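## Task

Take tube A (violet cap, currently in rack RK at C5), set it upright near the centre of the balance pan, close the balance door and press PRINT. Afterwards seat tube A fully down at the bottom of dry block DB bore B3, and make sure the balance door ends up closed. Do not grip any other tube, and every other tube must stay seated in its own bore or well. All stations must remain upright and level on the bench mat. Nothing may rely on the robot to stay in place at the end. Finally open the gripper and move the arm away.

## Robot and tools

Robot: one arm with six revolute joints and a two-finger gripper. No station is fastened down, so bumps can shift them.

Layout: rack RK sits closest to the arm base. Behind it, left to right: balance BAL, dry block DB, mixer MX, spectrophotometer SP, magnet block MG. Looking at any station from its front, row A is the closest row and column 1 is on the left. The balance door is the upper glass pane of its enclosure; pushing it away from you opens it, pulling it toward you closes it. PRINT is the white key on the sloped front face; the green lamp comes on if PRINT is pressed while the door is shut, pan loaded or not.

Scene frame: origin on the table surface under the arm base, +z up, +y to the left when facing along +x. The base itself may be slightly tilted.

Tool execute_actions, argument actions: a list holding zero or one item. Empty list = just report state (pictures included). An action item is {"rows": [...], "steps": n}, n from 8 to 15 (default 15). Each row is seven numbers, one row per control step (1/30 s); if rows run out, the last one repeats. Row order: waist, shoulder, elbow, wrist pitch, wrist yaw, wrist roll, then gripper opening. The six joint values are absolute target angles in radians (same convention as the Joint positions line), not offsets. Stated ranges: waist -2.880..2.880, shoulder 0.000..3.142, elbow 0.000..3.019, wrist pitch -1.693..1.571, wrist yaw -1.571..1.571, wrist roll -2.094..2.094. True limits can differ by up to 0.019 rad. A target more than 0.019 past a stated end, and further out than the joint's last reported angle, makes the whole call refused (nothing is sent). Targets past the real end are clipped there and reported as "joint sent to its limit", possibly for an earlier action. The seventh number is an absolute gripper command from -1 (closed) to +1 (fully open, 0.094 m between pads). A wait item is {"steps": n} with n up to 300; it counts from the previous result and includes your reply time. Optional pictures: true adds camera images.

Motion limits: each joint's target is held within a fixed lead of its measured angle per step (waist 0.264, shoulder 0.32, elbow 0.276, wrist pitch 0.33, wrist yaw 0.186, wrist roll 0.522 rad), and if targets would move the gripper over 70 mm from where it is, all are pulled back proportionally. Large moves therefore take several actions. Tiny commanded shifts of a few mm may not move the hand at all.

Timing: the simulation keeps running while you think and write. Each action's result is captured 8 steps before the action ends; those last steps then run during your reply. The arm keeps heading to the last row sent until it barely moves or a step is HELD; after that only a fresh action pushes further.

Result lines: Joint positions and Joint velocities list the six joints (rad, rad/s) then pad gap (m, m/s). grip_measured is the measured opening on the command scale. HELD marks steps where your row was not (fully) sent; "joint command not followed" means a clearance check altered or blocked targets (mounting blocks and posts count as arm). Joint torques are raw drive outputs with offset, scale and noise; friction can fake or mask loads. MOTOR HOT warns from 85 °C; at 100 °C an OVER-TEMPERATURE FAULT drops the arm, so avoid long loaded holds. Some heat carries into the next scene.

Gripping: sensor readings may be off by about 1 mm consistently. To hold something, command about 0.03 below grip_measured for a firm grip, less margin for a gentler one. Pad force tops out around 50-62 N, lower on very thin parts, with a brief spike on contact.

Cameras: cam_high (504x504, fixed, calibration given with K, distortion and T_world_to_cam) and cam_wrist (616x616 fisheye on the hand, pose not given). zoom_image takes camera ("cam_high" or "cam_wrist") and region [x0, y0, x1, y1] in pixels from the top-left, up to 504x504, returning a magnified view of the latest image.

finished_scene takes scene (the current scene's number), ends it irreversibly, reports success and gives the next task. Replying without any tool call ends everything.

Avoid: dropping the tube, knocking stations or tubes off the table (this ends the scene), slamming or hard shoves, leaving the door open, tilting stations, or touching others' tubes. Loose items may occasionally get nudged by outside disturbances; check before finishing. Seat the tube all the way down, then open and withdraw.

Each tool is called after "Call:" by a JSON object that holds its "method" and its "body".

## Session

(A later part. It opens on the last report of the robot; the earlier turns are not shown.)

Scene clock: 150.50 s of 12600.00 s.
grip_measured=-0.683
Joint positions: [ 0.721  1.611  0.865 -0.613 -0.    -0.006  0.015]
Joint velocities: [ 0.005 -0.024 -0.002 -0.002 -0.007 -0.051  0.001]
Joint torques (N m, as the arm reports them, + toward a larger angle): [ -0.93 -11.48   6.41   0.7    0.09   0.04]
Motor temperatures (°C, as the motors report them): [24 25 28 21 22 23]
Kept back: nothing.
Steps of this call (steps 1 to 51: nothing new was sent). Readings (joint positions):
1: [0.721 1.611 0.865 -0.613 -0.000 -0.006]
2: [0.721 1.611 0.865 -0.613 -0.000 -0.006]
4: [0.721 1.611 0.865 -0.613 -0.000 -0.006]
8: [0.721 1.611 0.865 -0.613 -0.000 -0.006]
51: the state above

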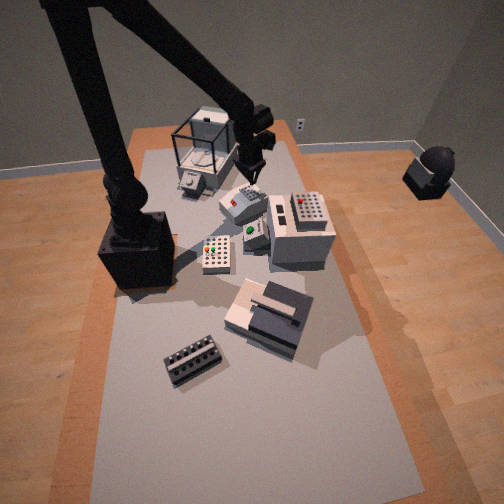

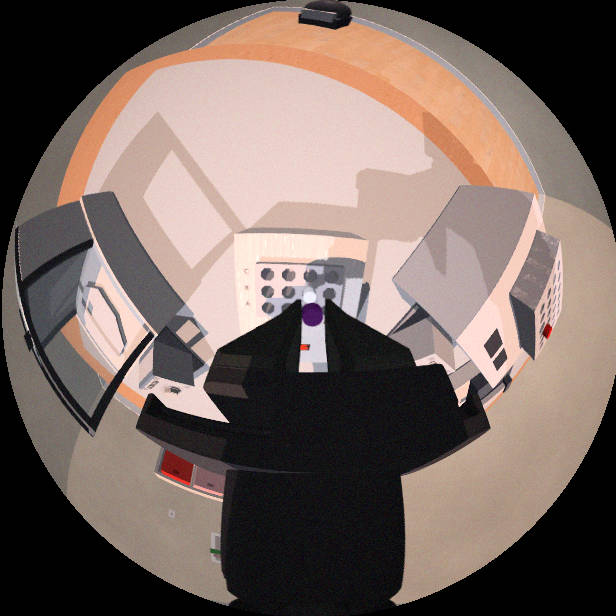

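Call:
{"method": "execute_actions", "body": {"actions": [{"rows":[[0.71,1.605,0.871,-0.601,0,0,-0.82],[0.71,1.605,0.871,-0.601,0,0,-0.82],[0.71,1.605,0.871,-0.601,0,0,-0.82],[0.71,1.605,0.871,-0.601,0,0,-0.82],[0.71,1.605,0.871,-0.601,0,0,-0.82],[0.71,1.605,0.871,-0.601,0,0,-0.82],[0.71,1.605,0.871,-0.601,0,0,-0.82],[0.71,1.62,0.871,-0.601,0,0,-0.82],[0.71,1.635,0.871,-0.601,0,0,-0.82],[0.71,1.65,0.871,-0.601,0,0,-0.82],[0.71,1.665,0.871,-0.601,0,0,-0.82]]}]}}

Call:
{"method": "execute_actions", "body": {"actions": [{"steps":20}], "pictures": true}}

Call:
{"method": "zoom_image", "body": {"camera": "cam_wrist", "region": [250,250,370,350]}}

Scene clock: 151.43 s of 12600.00 s.
grip_measured=-0.793
Joint positions: [ 0.721  1.611  0.865 -0.613 -0.    -0.006  0.01 ]
Joint velocities: [ 0.005 -0.005 -0.012  0.017 -0.051  0.007  0.   ]
Joint torques (N m, as the arm reports them, + toward a larger angle): [ -0.89 -11.47   6.41   0.7    0.09   0.04]
Motor temperatures (°C, as the motors report them): [24 25 28 21 22 23]
Steps of this call (steps 1 to 21: nothing new was sent; steps 22 to 28: the first 7 steps of this action). Readings (joint positions):
22: [0.721 1.611 0.865 -0.613 -0.000 -0.006]
23: [0.721 1.611 0.865 -0.613 -0.000 -0.006]
25: [0.721 1.611 0.865 -0.613 -0.000 -0.006]
28: the state above

Scene clock: 152.10 s of 12600.00 s.
grip_measured=-0.793
Joint positions: [ 0.721  1.616  0.866 -0.611 -0.    -0.006  0.01 ]
Joint velocities: [ 0.005 -0.005  0.002 -0.007  0.007  0.022  0.   ]
Joint torques (N m, as the arm reports them, + toward a larger angle): [-0.87 -6.99  6.33  0.65  0.09  0.04]
Motor temperatures (°C, as the motors report them): [24 25 28 21 22 23]
Kept back: nothing.
Steps of this call (steps 1 to 8: the last 8 steps of your previous action; steps 9 to 15: the robot went on to your last target; steps 16 to 20: nothing new was sent). Readings (joint positions):
1: [0.721 1.611 0.865 -0.613 -0.000 -0.006]
2: [0.721 1.612 0.865 -0.613 -0.000 -0.006]
4: [0.721 1.615 0.865 -0.612 -0.000 -0.006]
8: [0.721 1.616 0.866 -0.611 -0.000 -0.006]
20: the state above
The arm was judged still, so your last target was given up. Only a new action makes it travel on or press farther. Fingers that are still opening or closing keep moving.

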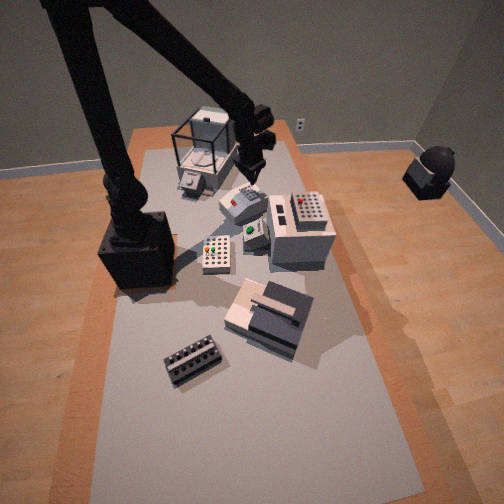

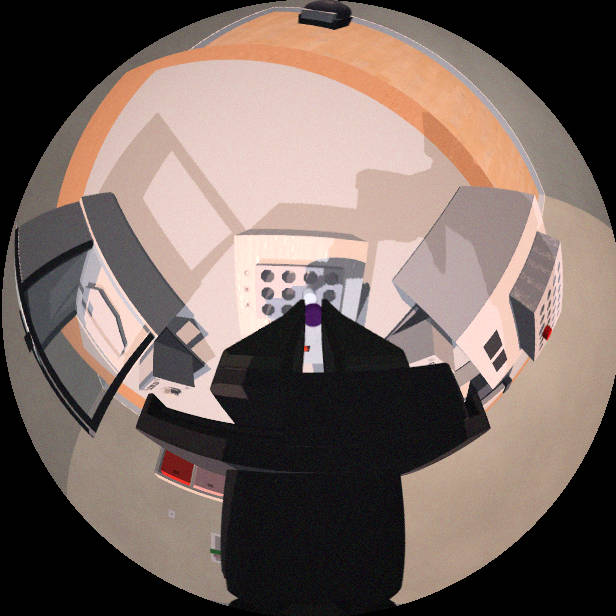

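Region (250, 250, 370, 350) of cam_wrist's 616x616 image, scaled by 4.200, with more detail than that image has.

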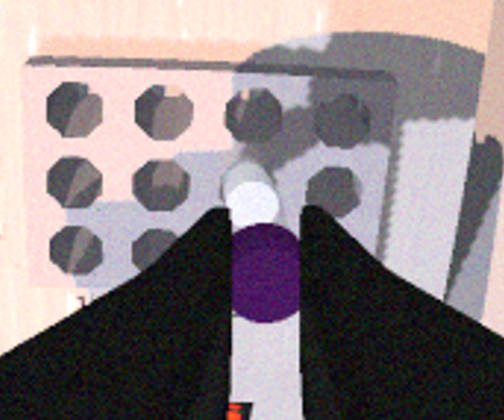

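Call:
{"method": "execute_actions", "body": {"actions": [{"rows":[[0.73,1.635,0.871,-0.601,0,0,-0.82],[0.735,1.635,0.871,-0.601,0,0,-0.82],[0.74,1.635,0.871,-0.601,0,0,-0.82],[0.743,1.635,0.871,-0.601,0,0,-0.82],[0.746,1.635,0.871,-0.601,0,0,-0.82]]}]}}

Call:
{"method": "execute_actions", "body": {"actions": [{"steps":20}], "pictures": true}}

Call:
{"method": "zoom_image", "body": {"camera": "cam_wrist", "region": [250,250,370,350]}}

Scene clock: 152.67 s of 12600.00 s.
grip_measured=-0.793
Joint positions: [ 0.724  1.615  0.866 -0.611  0.003 -0.006  0.01 ]
Joint velocities: [ 0.015  0.005 -0.002 -0.012  0.037  0.007  0.001]
Joint torques (N m, as the arm reports them, + toward a larger angle): [ 1.33 -9.36  6.35  0.66 -0.07  0.04]
Motor temperatures (°C, as the motors report them): [24 25 28 21 22 23]
Steps of this call (steps 1 to 10: nothing new was sent; steps 11 to 17: the first 7 steps of this action). Readings (joint positions):
11: [0.721 1.615 0.866 -0.611 -0.000 -0.006]
12: [0.721 1.615 0.866 -0.611 -0.000 -0.006]
14: [0.722 1.615 0.866 -0.611 -0.000 -0.006]
17: the state above

Scene clock: 153.33 s of 12600.00 s.
grip_measured=-0.793
Joint positions: [ 0.725  1.615  0.866 -0.611  0.003 -0.006  0.01 ]
Joint velocities: [-0.005 -0.024 -0.007 -0.027 -0.007  0.037 -0.   ]
Joint torques (N m, as the arm reports them, + toward a larger angle): [ 1.36 -9.46  6.36  0.65 -0.07  0.04]
Motor temperatures (°C, as the motors report them): [24 25 28 21 22 23]
Kept back: nothing.
Steps of this call (steps 1 to 8: the last 8 steps of your previous action; steps 9 to 15: the robot went on to your last target; steps 16 to 20: nothing new was sent). Readings (joint positions):
1: [0.725 1.615 0.866 -0.611 0.003 -0.006]
2: [0.725 1.615 0.866 -0.611 0.003 -0.006]
4: [0.725 1.615 0.866 -0.611 0.003 -0.006]
8: [0.725 1.615 0.866 -0.611 0.003 -0.006]
20: the state above
The arm was judged still, so your last target was given up. Only a new action makes it travel on or press farther. Fingers that are still opening or closing keep moving.

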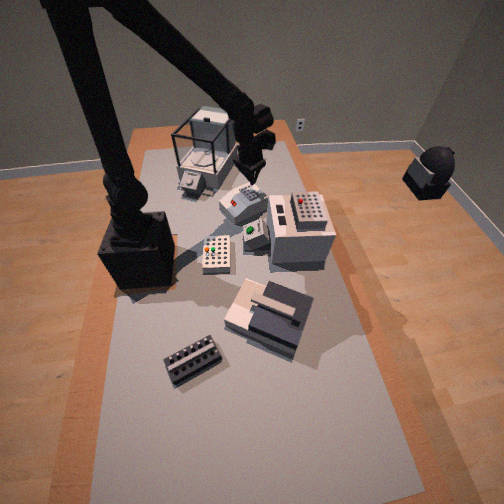

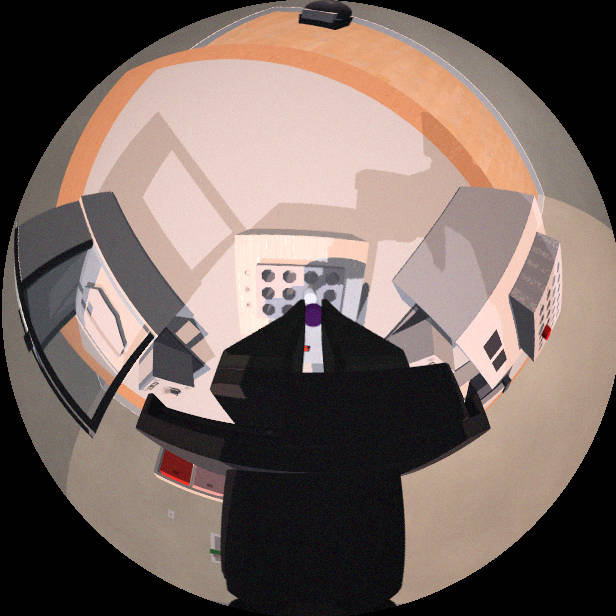

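Region (250, 250, 370, 350) of cam_wrist's 616x616 image, scaled by 4.200, with more detail than that image has.

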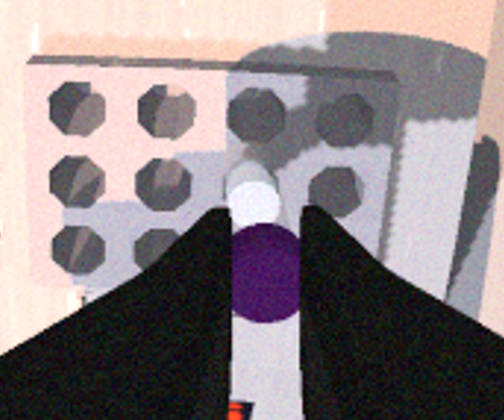

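Call:
{"method": "execute_actions", "body": {"actions": [{"rows":[[0.73,1.61,0.871,-0.601,0,0,-0.6],[0.73,1.61,0.871,-0.601,0,0,-0.6],[0.73,1.61,0.871,-0.601,0,0,-0.6],[0.73,1.61,0.871,-0.601,0,0,-0.6],[0.73,1.61,0.871,-0.601,0,0,-0.6],[0.73,1.59,0.871,-0.601,0,0,-0.6],[0.73,1.57,0.871,-0.601,0,0,-0.6],[0.73,1.55,0.871,-0.601,0,0,-0.6],[0.73,1.53,0.871,-0.601,0,0,-0.6],[0.73,1.51,0.871,-0.601,0,0,-0.6],[0.73,1.49,0.871,-0.601,0,0,-0.6]]}]}}

Call:
{"method": "execute_actions", "body": {"actions": [{"steps":25}], "pictures": true}}

Call:
{"method": "zoom_image", "body": {"camera": "cam_wrist", "region": [250,230,370,330]}}

Call:
{"method": "zoom_image", "body": {"camera": "cam_high", "region": [215,160,285,230]}}

Scene clock: 154.27 s of 12600.00 s.
grip_measured=-0.603
Joint positions: [ 0.725  1.612  0.865 -0.61   0.003 -0.006  0.019]
Joint velocities: [ 0.005 -0.073 -0.017  0.017 -0.007 -0.037  0.001]
Joint torques (N m, as the arm reports them, + toward a larger angle): [  0.36 -13.83   6.47   0.53  -0.03   0.04]
Motor temperatures (°C, as the motors report them): [24 25 28 21 22 23]
Steps of this call (steps 1 to 21: nothing new was sent; steps 22 to 28: the first 7 steps of this action). Readings (joint positions):
22: [0.725 1.614 0.866 -0.611 0.003 -0.006]
23: [0.725 1.614 0.866 -0.610 0.003 -0.006]
25: [0.725 1.614 0.865 -0.610 0.003 -0.006]
28: the state above

Scene clock: 155.10 s of 12600.00 s.
grip_measured=-0.603
Joint positions: [ 0.725  1.485  0.858 -0.61   0.003 -0.006  0.019]
Joint velocities: [-0.005 -0.015 -0.012  0.007 -0.007  0.022 -0.001]
Joint torques (N m, as the arm reports them, + toward a larger angle): [ 0.3  -9.96  7.68  0.85 -0.03  0.04]
Motor temperatures (°C, as the motors report them): [24 25 28 21 22 23]
Kept back: nothing.
Steps of this call (steps 1 to 8: the last 8 steps of your previous action; steps 9 to 25: the robot went on to your last target). Readings (joint positions):
1: [0.725 1.607 0.864 -0.610 0.003 -0.006]
2: [0.725 1.599 0.862 -0.610 0.003 -0.006]
4: [0.725 1.568 0.859 -0.610 0.003 -0.006]
8: [0.725 1.498 0.858 -0.610 0.003 -0.006]
25: the state above

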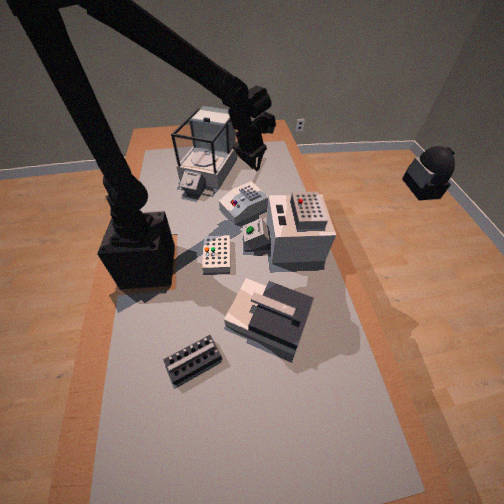

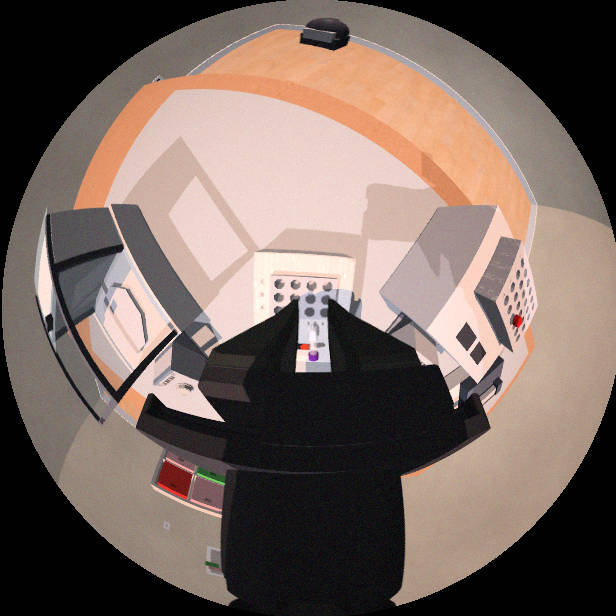

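Region (250, 230, 370, 330) of cam_wrist's 616x616 image, scaled by 4.200, with more detail than that image has.

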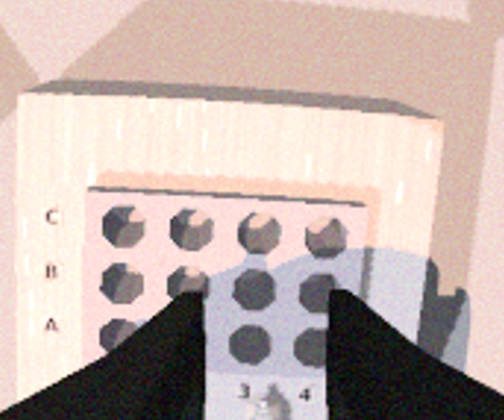

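Region (215, 160, 285, 230) of cam_high's 504x504 image, scaled by 7.200, with more detail than that image has.

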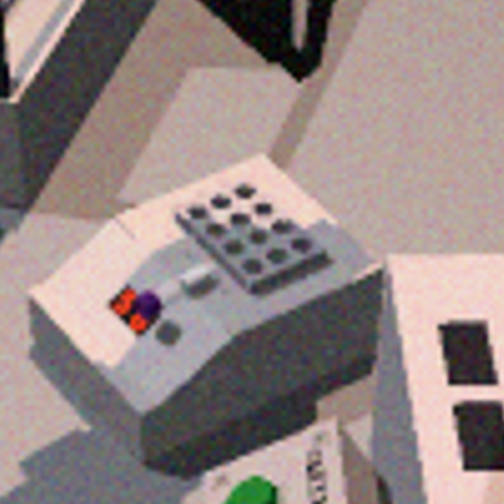

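Call:
{"method": "execute_actions", "body": {"actions": [{"rows":[[0.73,1.46,0.78,-0.62,0,0,-0.4]]}]}}

Call:
{"method": "execute_actions", "body": {"actions": [{"steps":25}], "pictures": true}}

Call:
{"method": "zoom_image", "body": {"camera": "cam_wrist", "region": [230,230,400,380]}}

Call:
{"method": "zoom_image", "body": {"camera": "cam_high", "region": [205,160,285,240]}}

Scene clock: 155.77 s of 12600.00 s.
grip_measured=-0.403
Joint positions: [ 0.725  1.469  0.762 -0.618  0.003 -0.006  0.028]
Joint velocities: [-0.015 -0.005 -0.144 -0.071  0.066 -0.007 -0.001]
Joint torques (N m, as the arm reports them, + toward a larger angle): [ 0.35 -9.89  8.24  0.49 -0.03  0.04]
Motor temperatures (°C, as the motors report them): [24 25 28 21 22 23]
Steps of this call (steps 1 to 13: the robot went on to your last target; steps 14 to 20: the first 7 steps of this action). Readings (joint positions):
14: [0.725 1.484 0.850 -0.609 0.003 -0.006]
15: [0.725 1.478 0.836 -0.608 0.003 -0.006]
17: [0.725 1.469 0.796 -0.610 0.003 -0.006]
20: the state above

Scene clock: 156.60 s of 12600.00 s.
grip_measured=-0.403
Joint positions: [ 0.725  1.469  0.759 -0.62   0.003 -0.006  0.028]
Joint velocities: [-0.015 -0.005  0.012 -0.007  0.051  0.007  0.   ]
Joint torques (N m, as the arm reports them, + toward a larger angle): [  0.34 -10.13   7.75   0.41  -0.03   0.04]
Motor temperatures (°C, as the motors report them): [24 25 28 21 22 23]
Kept back: nothing.
Steps of this call (steps 1 to 8: the last 8 steps of your previous action; steps 9 to 15: the robot went on to your last target; steps 16 to 25: nothing new was sent). Readings (joint positions):
1: [0.725 1.469 0.759 -0.620 0.003 -0.006]
2: [0.725 1.469 0.759 -0.620 0.003 -0.006]
4: [0.725 1.469 0.759 -0.620 0.003 -0.006]
8: [0.725 1.469 0.759 -0.620 0.003 -0.006]
25: the state above
The arm was judged still, so your last target was given up. Only a new action makes it travel on or press farther. Fingers that are still opening or closing keep moving.

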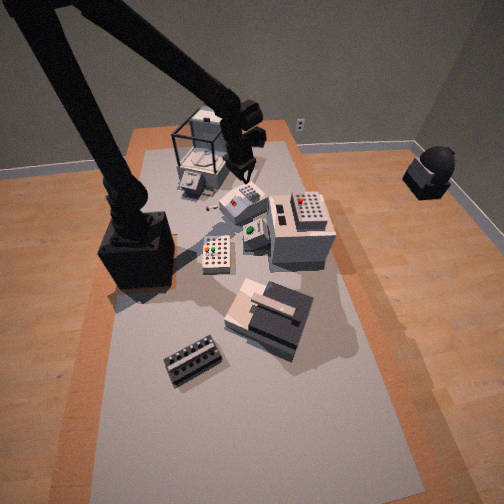

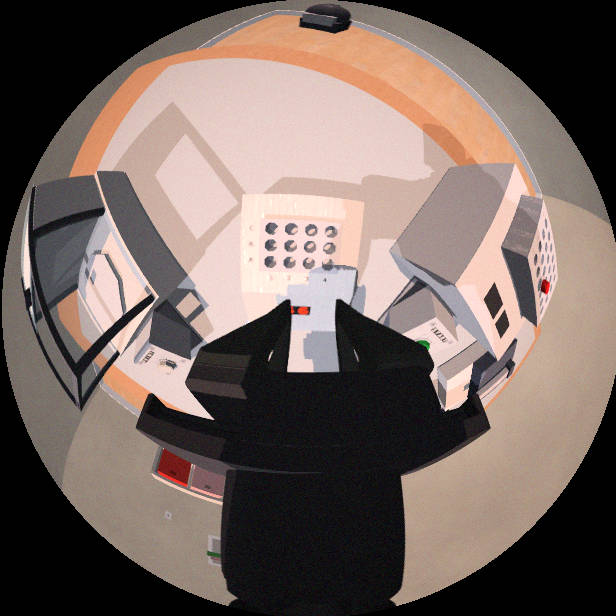

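Region (230, 230, 400, 380) of cam_wrist's 616x616 image, scaled by 2.965, with more detail than that image has; it fills the top 445 rows of this view, and the rest is white.

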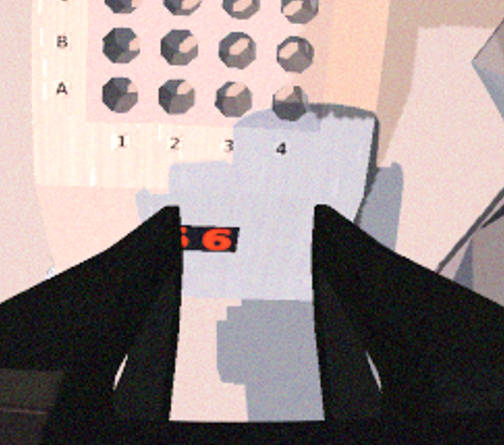

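Region (205, 160, 285, 240) of cam_high's 504x504 image, scaled by 6.300, with more detail than that image has.

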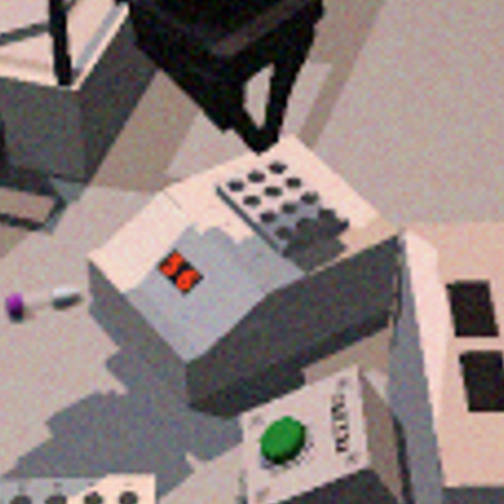

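Call:
{"method": "execute_actions", "body": {"actions": [{"rows":[[0.78,1.45,0.74,-0.62,0,0,-0.3],[0.83,1.45,0.7,-0.62,0,0,-0.3],[0.88,1.45,0.66,-0.62,0,0,-0.3],[0.93,1.45,0.62,-0.62,0,0,-0.3],[0.98,1.46,0.58,-0.6,0,0,-0.3],[1.03,1.47,0.54,-0.58,0,0,-0.3],[1.04,1.48,0.5,-0.56,0,0,-0.3],[1.04,1.5,0.47,-0.53,0,0,-0.3]]}]}}

Call:
{"method": "execute_actions", "body": {"actions": [{"steps":30}], "pictures": true}}

Scene clock: 158.33 s of 12600.00 s.
grip_measured=-0.303
Joint positions: [ 0.925  1.458  0.611 -0.597  0.003 -0.006  0.033]
Joint velocities: [ 1.402  0.024 -1.038  0.364 -0.022 -0.007  0.001]
Joint torques (N m, as the arm reports them, + toward a larger angle): [-0.18 -7.37  4.08  0.11  0.08  0.02]
Motor temperatures (°C, as the motors report them): [24 25 28 21 22 23]
Steps of this call (steps 1 to 45: nothing new was sent; steps 46 to 52: the first 7 steps of this action). Readings (joint positions):
46: [0.727 1.469 0.757 -0.620 0.003 -0.006]
47: [0.737 1.467 0.749 -0.619 0.003 -0.006]
49: [0.790 1.459 0.709 -0.614 0.004 -0.006]
52: the state above

Scene clock: 159.33 s of 12600.00 s.
grip_measured=-0.302
Joint positions: [ 1.053  1.513  0.447 -0.539 -0.002 -0.006  0.033]
Joint velocities: [ 0.005 -0.005  0.007 -0.022 -0.022 -0.066 -0.   ]
Joint torques (N m, as the arm reports them, + toward a larger angle): [-0.68 -7.71  5.08  0.15  0.16  0.04]
Motor temperatures (°C, as the motors report them): [24 25 28 21 22 23]
Kept back: nothing.
Steps of this call (steps 1 to 8: the last 8 steps of your previous action; steps 9 to 30: the robot went on to your last target). Readings (joint positions):
1: [0.970 1.462 0.572 -0.581 -0.000 -0.006]
2: [1.008 1.469 0.532 -0.564 -0.002 -0.006]
4: [1.050 1.491 0.471 -0.554 -0.004 -0.006]
8: [1.053 1.514 0.437 -0.554 -0.002 -0.006]
30: the state above
The arm was judged still, so your last target was given up. Only a new action makes it travel on or press farther. Fingers that are still opening or closing keep moving.

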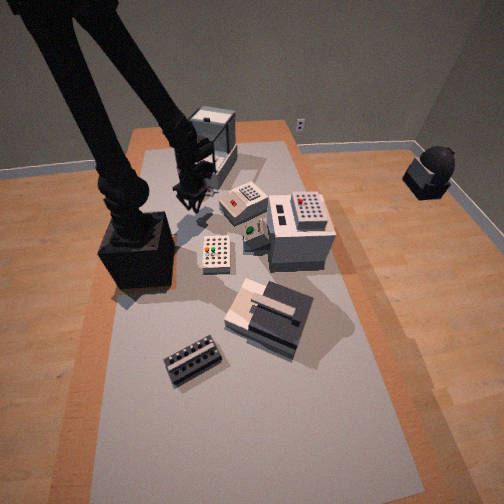

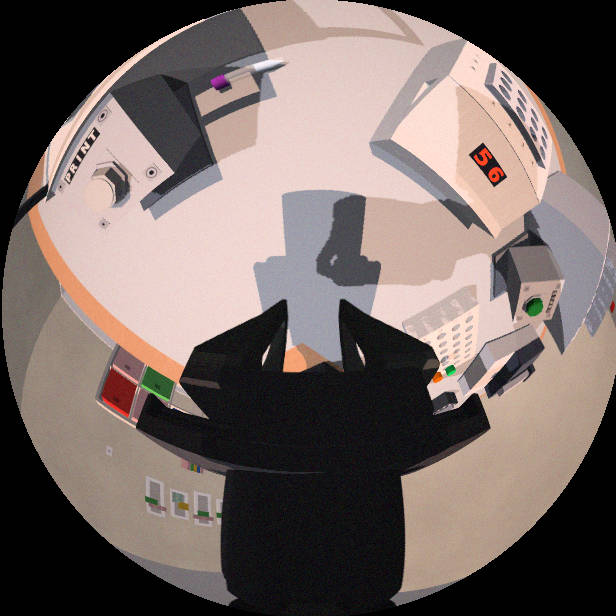

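Call:
{"method": "execute_actions", "body": {"actions": [{"rows":[[1.05,1.5,0.58,-0.55,0,0,-0.3],[1.05,1.5,0.64,-0.6,0,0,-0.3],[1.05,1.52,0.7,-0.65,0,0,-0.3],[1.05,1.54,0.76,-0.7,0,0,-0.3],[1.05,1.56,0.8,-0.75,0,0,-0.3]]}]}}

Call:
{"method": "execute_actions", "body": {"actions": [{"steps":30}], "pictures": true}}

Scene clock: 159.93 s of 12600.00 s.
grip_measured=-0.302
Joint positions: [ 1.053  1.54   0.672 -0.689 -0.002 -0.006  0.033]
Joint velocities: [-0.005  0.278  1.429 -0.75   0.007  0.037  0.   ]
Joint torques (N m, as the arm reports them, + toward a larger angle): [-0.07 -8.47  7.52 -0.15  0.15  0.03]
Motor temperatures (°C, as the motors report them): [24 25 28 21 22 23]
Steps of this call (steps 1 to 11: nothing new was sent; steps 12 to 18: the first 7 steps of this action). Readings (joint positions):
12: [1.053 1.513 0.455 -0.543 -0.002 -0.006]
13: [1.053 1.514 0.472 -0.558 -0.002 -0.006]
15: [1.053 1.517 0.534 -0.603 -0.002 -0.006]
18: the state above

Scene clock: 160.93 s of 12600.00 s.
grip_measured=-0.302
Joint positions: [ 1.053  1.556  0.793 -0.742 -0.002 -0.006  0.033]
Joint velocities: [ 0.005  0.005 -0.007 -0.017  0.037  0.051 -0.   ]
Joint torques (N m, as the arm reports them, + toward a larger angle): [-0.11 -9.61  6.09 -0.23  0.14  0.04]
Motor temperatures (°C, as the motors report them): [24 25 28 21 22 23]
Kept back: nothing.
Steps of this call (steps 1 to 8: the last 8 steps of your previous action; steps 9 to 30: the robot went on to your last target). Readings (joint positions):
1: [1.053 1.549 0.718 -0.709 -0.002 -0.006]
2: [1.053 1.554 0.755 -0.717 -0.002 -0.006]
4: [1.053 1.555 0.800 -0.719 -0.002 -0.006]
8: [1.053 1.555 0.803 -0.731 -0.002 -0.006]
30: the state above
The arm was judged still, so your last target was given up. Only a new action makes it travel on or press farther. Fingers that are still opening or closing keep moving.

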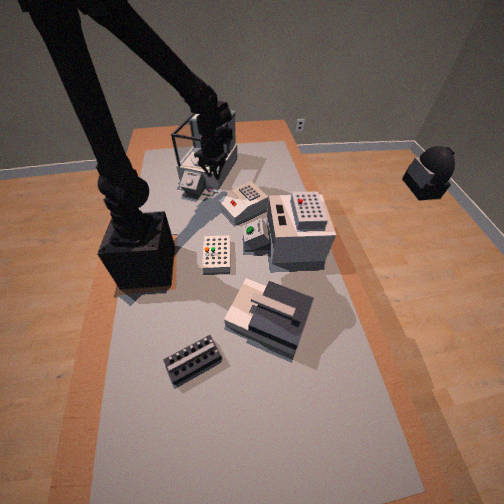

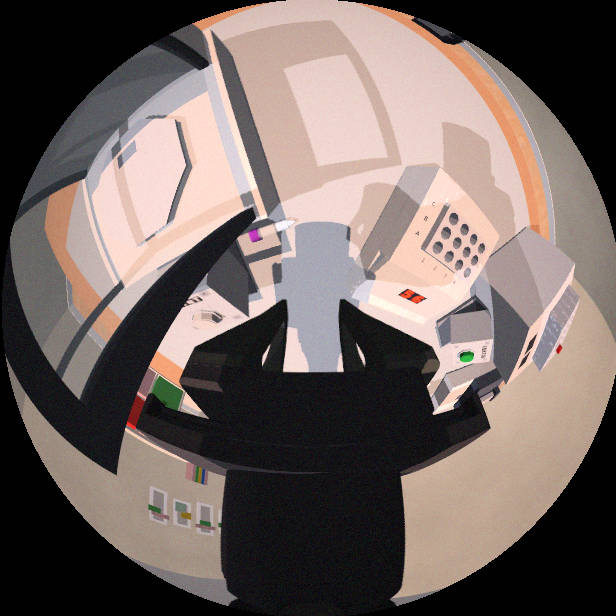

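Call:
{"method": "execute_actions", "body": {"actions": [{"rows":[[1.05,1.56,0.76,-0.66,0,0,-1],[1.05,1.56,0.72,-0.57,0,0,-1],[1.05,1.57,0.68,-0.48,0,0,-1],[1.05,1.58,0.65,-0.39,0,0,-1],[1.05,1.59,0.62,-0.3,0,0,-1],[1.05,1.6,0.6,-0.21,0,0,-1],[1.05,1.61,0.58,-0.12,0,0,-1],[1.05,1.62,0.57,-0.05,0,0,-1]]}]}}

Call:
{"method": "execute_actions", "body": {"actions": [{"steps":30}], "pictures": true}}

Scene clock: 162.33 s of 12600.00 s.
grip_measured=-0.982
Joint positions: [ 1.053  1.577  0.617 -0.303 -0.002 -0.006  0.001]
Joint velocities: [ 0.005  0.357 -0.891  2.454 -0.022 -0.007  0.001]
Joint torques (N m, as the arm reports them, + toward a larger angle): [-0.1  -8.46  5.96  0.54  0.15  0.04]
Motor temperatures (°C, as the motors report them): [24 25 28 21 22 23]
Steps of this call (steps 1 to 35: nothing new was sent; steps 36 to 42: the first 7 steps of this action). Readings (joint positions):
36: [1.053 1.556 0.788 -0.729 -0.002 -0.006]
37: [1.053 1.556 0.773 -0.687 -0.002 -0.006]
39: [1.053 1.556 0.718 -0.548 -0.002 -0.006]
42: the state above

Scene clock: 163.33 s of 12600.00 s.
grip_measured=-0.982
Joint positions: [ 1.053  1.632  0.556 -0.067 -0.002 -0.006  0.001]
Joint velocities: [-0.005 -0.005 -0.007 -0.007  0.022  0.037 -0.002]
Joint torques (N m, as the arm reports them, + toward a larger angle): [ -0.07 -10.17   5.12   1.19   0.15   0.04]
Motor temperatures (°C, as the motors report them): [24 25 27 21 22 23]
Kept back: nothing.
Steps of this call (steps 1 to 8: the last 8 steps of your previous action; steps 9 to 30: the robot went on to your last target). Readings (joint positions):
1: [1.053 1.591 0.590 -0.224 -0.002 -0.006]
2: [1.053 1.606 0.571 -0.162 -0.002 -0.006]
4: [1.053 1.627 0.556 -0.105 -0.002 -0.006]
8: [1.053 1.632 0.556 -0.070 -0.002 -0.006]
30: the state above
The arm was judged still, so your last target was given up. Only a new action makes it travel on or press farther. Fingers that are still opening or closing keep moving.

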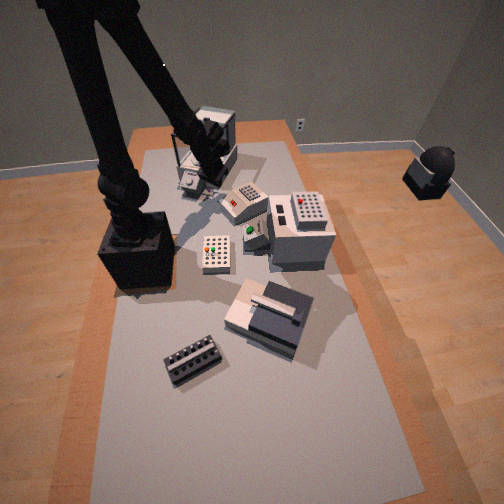

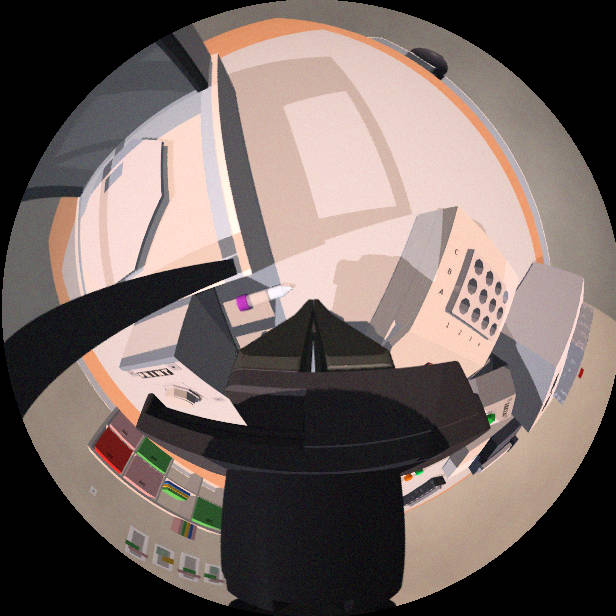

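Call:
{"method": "execute_actions", "body": {"actions": [{"rows":[[0.98,1.62,0.57,-0.05,0.1,0.4,-1],[0.96,1.62,0.57,-0.05,0.2,0.8,-1],[0.95,1.62,0.57,-0.05,0.3,1.2,-1],[0.95,1.62,0.57,-0.05,0.35,1.4,-0.6]]}]}}

Call:
{"method": "execute_actions", "body": {"actions": [{"steps":30}], "pictures": true}}

Scene clock: 163.87 s of 12600.00 s.
grip_measured=-0.608
Joint positions: [ 1.022  1.606  0.559 -0.056  0.287  0.639  0.018]
Joint velocities: [-0.005 -0.181  0.046  0.022  0.462  2.806  0.008]
Joint torques (N m, as the arm reports them, + toward a larger angle): [-4.81 -6.92  4.98  0.74  2.2   0.08]
Motor temperatures (°C, as the motors report them): [24 25 27 21 22 23]
Steps of this call (steps 1 to 9: nothing new was sent; steps 10 to 16: the first 7 steps of this action). Readings (joint positions):
10: [1.052 1.632 0.556 -0.067 0.040 0.053]
11: [1.045 1.632 0.556 -0.067 0.119 0.145]
13: [1.013 1.629 0.556 -0.065 0.233 0.347]
16: the state above

Scene clock: 164.87 s of 12600.00 s.
grip_measured=-0.603
Joint positions: [ 1.018  1.6    0.568 -0.044  0.313  1.388  0.019]
Joint velocities: [-0.015 -0.015  0.007  0.007 -0.051 -0.066  0.001]
Joint torques (N m, as the arm reports them, + toward a larger angle): [-4.72 -7.52  4.58  0.42  1.78  0.03]
Motor temperatures (°C, as the motors report them): [24 25 27 21 22 23]
Kept back: nothing.
Steps of this call (steps 1 to 8: the last 8 steps of your previous action; steps 9 to 30: the robot went on to your last target). Readings (joint positions):
1: [1.022 1.602 0.560 -0.055 0.299 0.736]
2: [1.022 1.600 0.561 -0.054 0.304 0.834]
4: [1.022 1.600 0.563 -0.049 0.307 1.021]
8: [1.021 1.600 0.566 -0.046 0.312 1.238]
30: the state above

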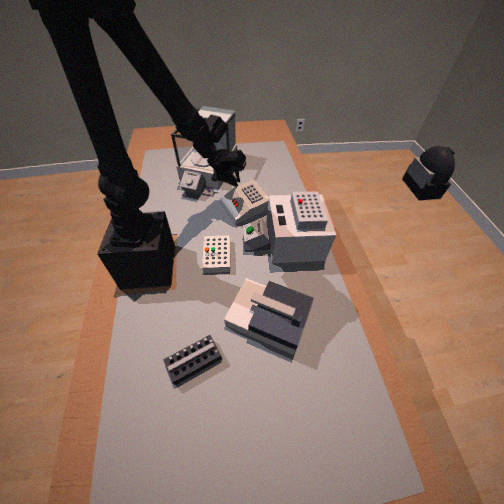

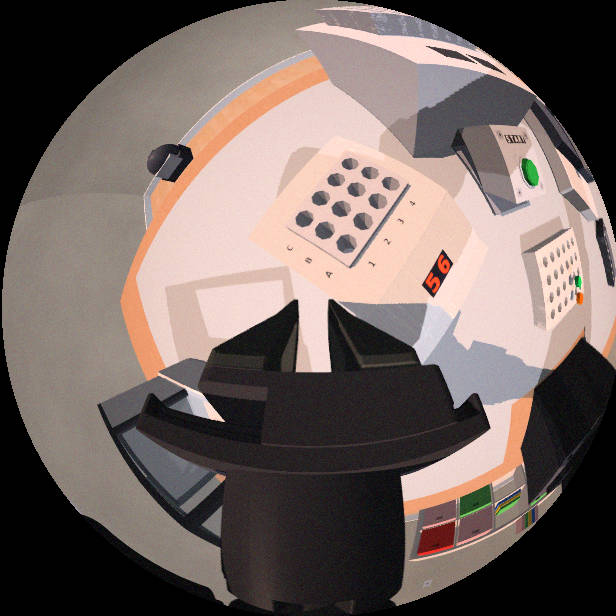

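Call:
{"method": "execute_actions", "body": {"actions": [{"rows":[[1.02,1.6,0.57,-0.05,0.22,1.4,-0.6],[1.02,1.6,0.57,-0.05,0.14,1.4,-0.6],[1.02,1.6,0.57,-0.05,0.06,1.4,-0.6],[1.01,1.6,0.57,-0.05,-0.02,1.4,-0.6],[1.0,1.6,0.57,-0.05,-0.1,1.4,-0.6],[0.98,1.6,0.57,-0.05,-0.16,1.4,-0.6],[0.96,1.6,0.57,-0.05,-0.22,1.4,-0.6]]}]}}

Call:
{"method": "execute_actions", "body": {"actions": [{"steps":30}], "pictures": true}}

Call:
{"method": "zoom_image", "body": {"camera": "cam_high", "region": [170,130,270,230]}}

Scene clock: 173.63 s of 12600.00 s.
grip_measured=-0.602
Joint positions: [ 1.01   1.6    0.565 -0.044 -0.167  1.389  0.019]
Joint velocities: [-0.22  -0.005 -0.046 -0.017 -1.634 -0.022 -0.001]
Joint torques (N m, as the arm reports them, + toward a larger angle): [-2.38 -9.11  4.97  0.56  0.29  0.05]
Motor temperatures (°C, as the motors report them): [24 25 27 21 23 23]
Steps of this call (steps 1 to 15: the robot went on to your last target; steps 16 to 256: nothing new was sent; steps 257 to 263: the first 7 steps of this action). Readings (joint positions):
257: [1.018 1.600 0.568 -0.044 0.272 1.389]
258: [1.016 1.600 0.567 -0.044 0.204 1.389]
260: [1.016 1.600 0.565 -0.044 0.048 1.389]
263: the state above

Scene clock: 174.63 s of 12600.00 s.
grip_measured=-0.602
Joint positions: [ 0.97   1.6    0.564 -0.045 -0.217  1.389  0.019]
Joint velocities: [-0.015 -0.005 -0.007  0.002 -0.022 -0.066 -0.   ]
Joint torques (N m, as the arm reports them, + toward a larger angle): [-0.61 -9.09  4.9   0.51 -0.14  0.04]
Motor temperatures (°C, as the motors report them): [24 25 27 21 23 23]
Kept back: nothing.
Steps of this call (steps 1 to 8: the last 8 steps of your previous action; steps 9 to 30: the robot went on to your last target). Readings (joint positions):
1: [1.004 1.600 0.564 -0.045 -0.201 1.389]
2: [0.996 1.600 0.564 -0.045 -0.211 1.389]
4: [0.981 1.600 0.564 -0.045 -0.216 1.389]
8: [0.970 1.600 0.564 -0.045 -0.216 1.389]
30: the state above
The arm was judged still, so your last target was given up. Only a new action makes it travel on or press farther. Fingers that are still opening or closing keep moving.

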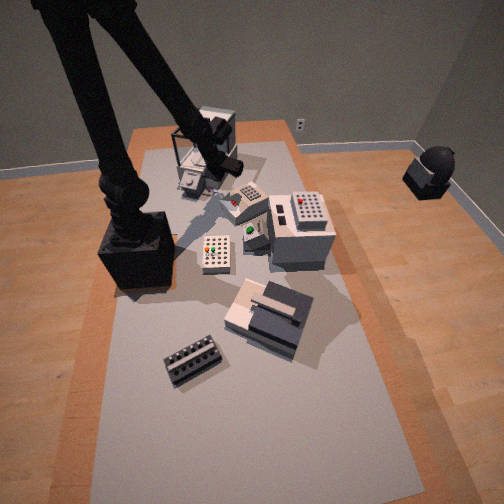

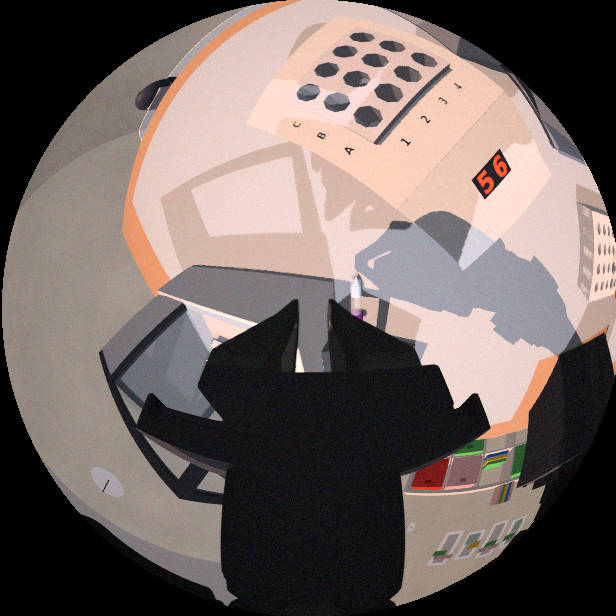

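Region (170, 130, 270, 230) of cam_high's 504x504 image, scaled by 5.040, with more detail than that image has.

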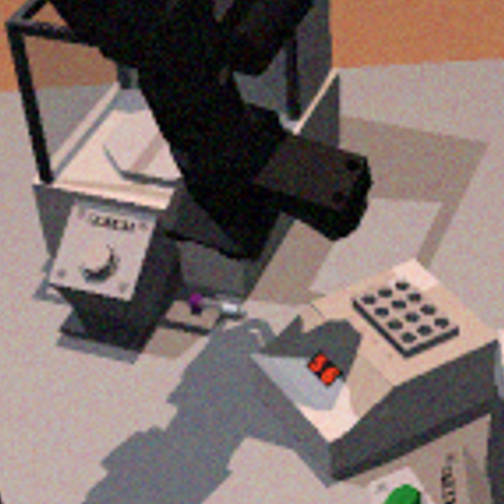

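Call:
{"method": "execute_actions", "body": {"actions": [{"rows":[[0.96,1.6,0.57,-0.1,-0.2,1.4,-0.6],[0.96,1.6,0.57,-0.15,-0.18,1.4,-0.6],[0.96,1.61,0.57,-0.2,-0.16,1.4,-0.6],[0.96,1.62,0.57,-0.22,-0.15,1.4,-0.6],[0.96,1.63,0.57,-0.22,-0.15,1.4,-0.6],[0.96,1.64,0.57,-0.2,-0.15,1.4,-0.6]]}]}}

Call:
{"method": "execute_actions", "body": {"actions": [{"steps":25}], "pictures": true}}

Scene clock: 175.47 s of 12600.00 s.
grip_measured=-0.602
Joint positions: [ 0.97   1.621  0.562 -0.192 -0.153  1.389  0.019]
Joint velocities: [-0.005  0.269 -0.002 -0.066 -0.007 -0.081 -0.   ]
Joint torques (N m, as the arm reports them, + toward a larger angle): [-0.59 -8.9   4.66  0.29  0.09  0.06]
Motor temperatures (°C, as the motors report them): [24 25 27 21 23 23]
Steps of this call (steps 1 to 18: nothing new was sent; steps 19 to 25: the first 7 steps of this action). Readings (joint positions):
19: [0.970 1.600 0.564 -0.053 -0.211 1.389]
20: [0.970 1.600 0.565 -0.074 -0.197 1.389]
22: [0.970 1.601 0.565 -0.145 -0.163 1.389]
25: the state above

Scene clock: 176.30 s of 12600.00 s.
grip_measured=-0.602
Joint positions: [ 0.97   1.643  0.562 -0.194 -0.153  1.389  0.019]
Joint velocities: [-0.005 -0.005 -0.012  0.017 -0.007  0.022  0.   ]
Joint torques (N m, as the arm reports them, + toward a larger angle): [-0.58 -9.15  4.35  0.13  0.13  0.06]
Motor temperatures (°C, as the motors report them): [24 25 27 21 23 23]
Kept back: nothing.
Steps of this call (steps 1 to 8: the last 8 steps of your previous action; steps 9 to 25: the robot went on to your last target). Readings (joint positions):
1: [0.970 1.630 0.562 -0.193 -0.153 1.389]
2: [0.970 1.636 0.562 -0.194 -0.153 1.389]
4: [0.970 1.643 0.562 -0.194 -0.153 1.389]
8: [0.970 1.643 0.562 -0.194 -0.153 1.389]
25: the state above

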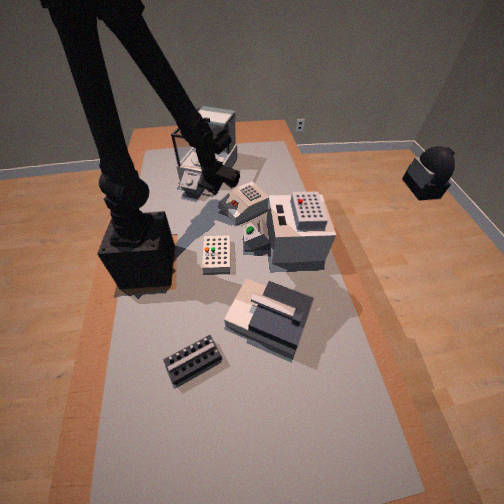

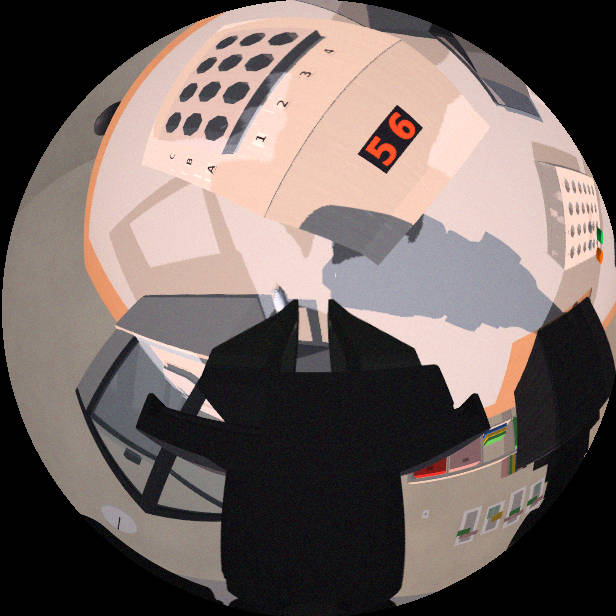

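Call:
{"method": "execute_actions", "body": {"actions": [{"rows":[[0.96,1.64,0.57,-0.15,-0.15,1.4,-0.6],[0.96,1.64,0.57,-0.1,-0.13,1.4,-0.6],[0.96,1.65,0.57,-0.08,-0.13,1.4,-0.6],[0.96,1.66,0.57,-0.075,-0.13,1.4,-0.6]]}]}}

Call:
{"method": "execute_actions", "body": {"actions": [{"steps":25}], "pictures": true}}

Scene clock: 176.87 s of 12600.00 s.
grip_measured=-0.602
Joint positions: [ 0.97   1.648  0.56  -0.094 -0.133  1.389  0.019]
Joint velocities: [-0.015  0.054 -0.027  0.095  0.037 -0.051  0.001]
Joint torques (N m, as the arm reports them, + toward a larger angle): [-0.61 -8.4   4.57  0.92  0.15  0.05]
Motor temperatures (°C, as the motors report them): [24 25 27 21 23 23]
Steps of this call (steps 1 to 10: the robot went on to your last target; steps 11 to 17: the first 7 steps of this action). Readings (joint positions):
11: [0.970 1.643 0.562 -0.189 -0.153 1.389]
12: [0.970 1.643 0.561 -0.173 -0.144 1.389]
14: [0.970 1.644 0.560 -0.126 -0.134 1.389]
17: the state above

Scene clock: 177.70 s of 12600.00 s.
grip_measured=-0.602
Joint positions: [ 0.97   1.654  0.56  -0.091 -0.133  1.389  0.019]
Joint velocities: [-0.005 -0.005 -0.012  0.012 -0.095 -0.007  0.001]
Joint torques (N m, as the arm reports them, + toward a larger angle): [-0.55 -8.72  4.58  1.04  0.15  0.06]
Motor temperatures (°C, as the motors report them): [24 25 27 21 23 23]
Kept back: nothing.
Steps of this call (steps 1 to 8: the last 8 steps of your previous action; steps 9 to 15: the robot went on to your last target; steps 16 to 25: nothing new was sent). Readings (joint positions):
1: [0.970 1.650 0.560 -0.092 -0.133 1.389]
2: [0.970 1.651 0.560 -0.091 -0.133 1.389]
4: [0.970 1.654 0.560 -0.091 -0.133 1.389]
8: [0.970 1.654 0.560 -0.091 -0.133 1.389]
25: the state above
The arm was judged still, so your last target was given up. Only a new action makes it travel on or press farther. Fingers that are still opening or closing keep moving.

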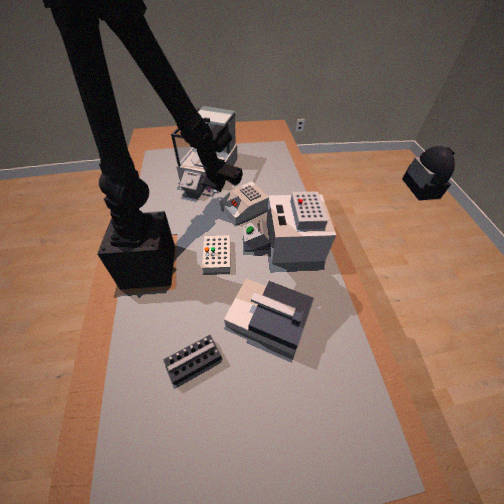

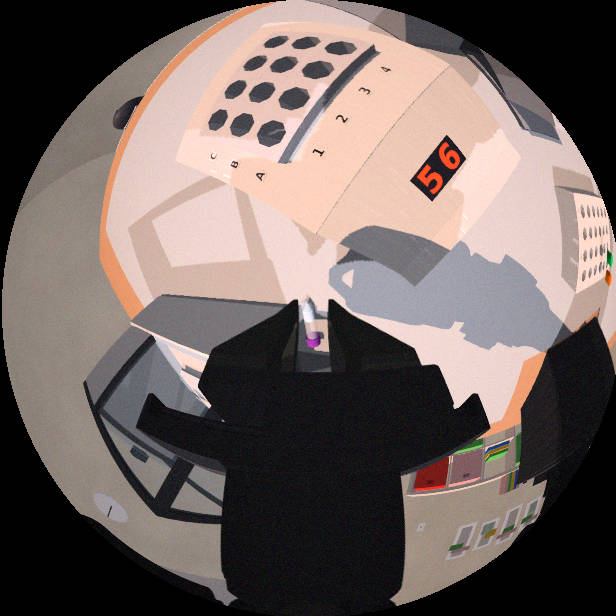

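Call:
{"method": "execute_actions", "body": {"actions": [{"rows":[[0.96,1.67,0.57,-0.06,-0.13,1.4,-0.6],[0.96,1.685,0.57,-0.045,-0.13,1.4,-0.6],[0.96,1.7,0.57,-0.03,-0.13,1.4,-0.6],[0.96,1.715,0.57,-0.01,-0.13,1.4,-0.6],[0.96,1.73,0.57,0.01,-0.13,1.4,-0.6]]}]}}

Call:
{"method": "execute_actions", "body": {"actions": [{"steps":25}], "pictures": true}}

Scene clock: 178.47 s of 12600.00 s.
grip_measured=-0.602
Joint positions: [ 0.97   1.714  0.56  -0.014 -0.133  1.389  0.019]
Joint velocities: [0.005 0.347 0.002 0.173 0.007 0.007 0.   ]
Joint torques (N m, as the arm reports them, + toward a larger angle): [ -0.59 -10.     4.09   0.83   0.14   0.06]
Motor temperatures (°C, as the motors report them): [24 25 27 21 23 23]
Steps of this call (steps 1 to 16: nothing new was sent; steps 17 to 23: the first 7 steps of this action). Readings (joint positions):
17: [0.970 1.655 0.560 -0.088 -0.133 1.389]
18: [0.970 1.658 0.560 -0.081 -0.133 1.389]
20: [0.970 1.674 0.560 -0.054 -0.133 1.389]
23: the state above

Scene clock: 179.30 s of 12600.00 s.
grip_measured=-0.602
Joint positions: [ 0.97   1.736  0.56  -0.006 -0.133  1.389  0.019]
Joint velocities: [-0.005 -0.005 -0.017 -0.002  0.022 -0.022 -0.   ]
Joint torques (N m, as the arm reports them, + toward a larger angle): [ -0.57 -10.11   4.01   1.05   0.14   0.05]
Motor temperatures (°C, as the motors report them): [24 25 27 21 23 23]
Kept back: nothing.
Steps of this call (steps 1 to 8: the last 8 steps of your previous action; steps 9 to 25: the robot went on to your last target). Readings (joint positions):
1: [0.970 1.724 0.560 -0.011 -0.133 1.389]
2: [0.970 1.731 0.560 -0.010 -0.133 1.389]
4: [0.970 1.736 0.560 -0.010 -0.133 1.389]
8: [0.970 1.736 0.560 -0.006 -0.133 1.389]
25: the state above

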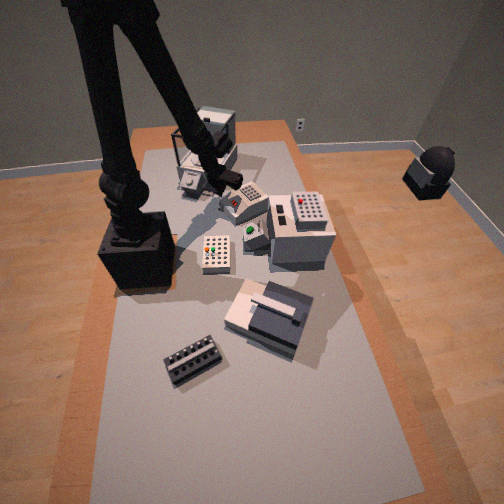

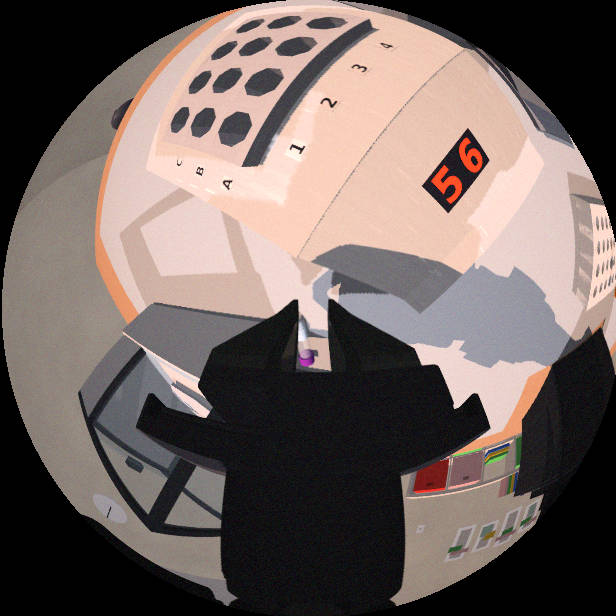

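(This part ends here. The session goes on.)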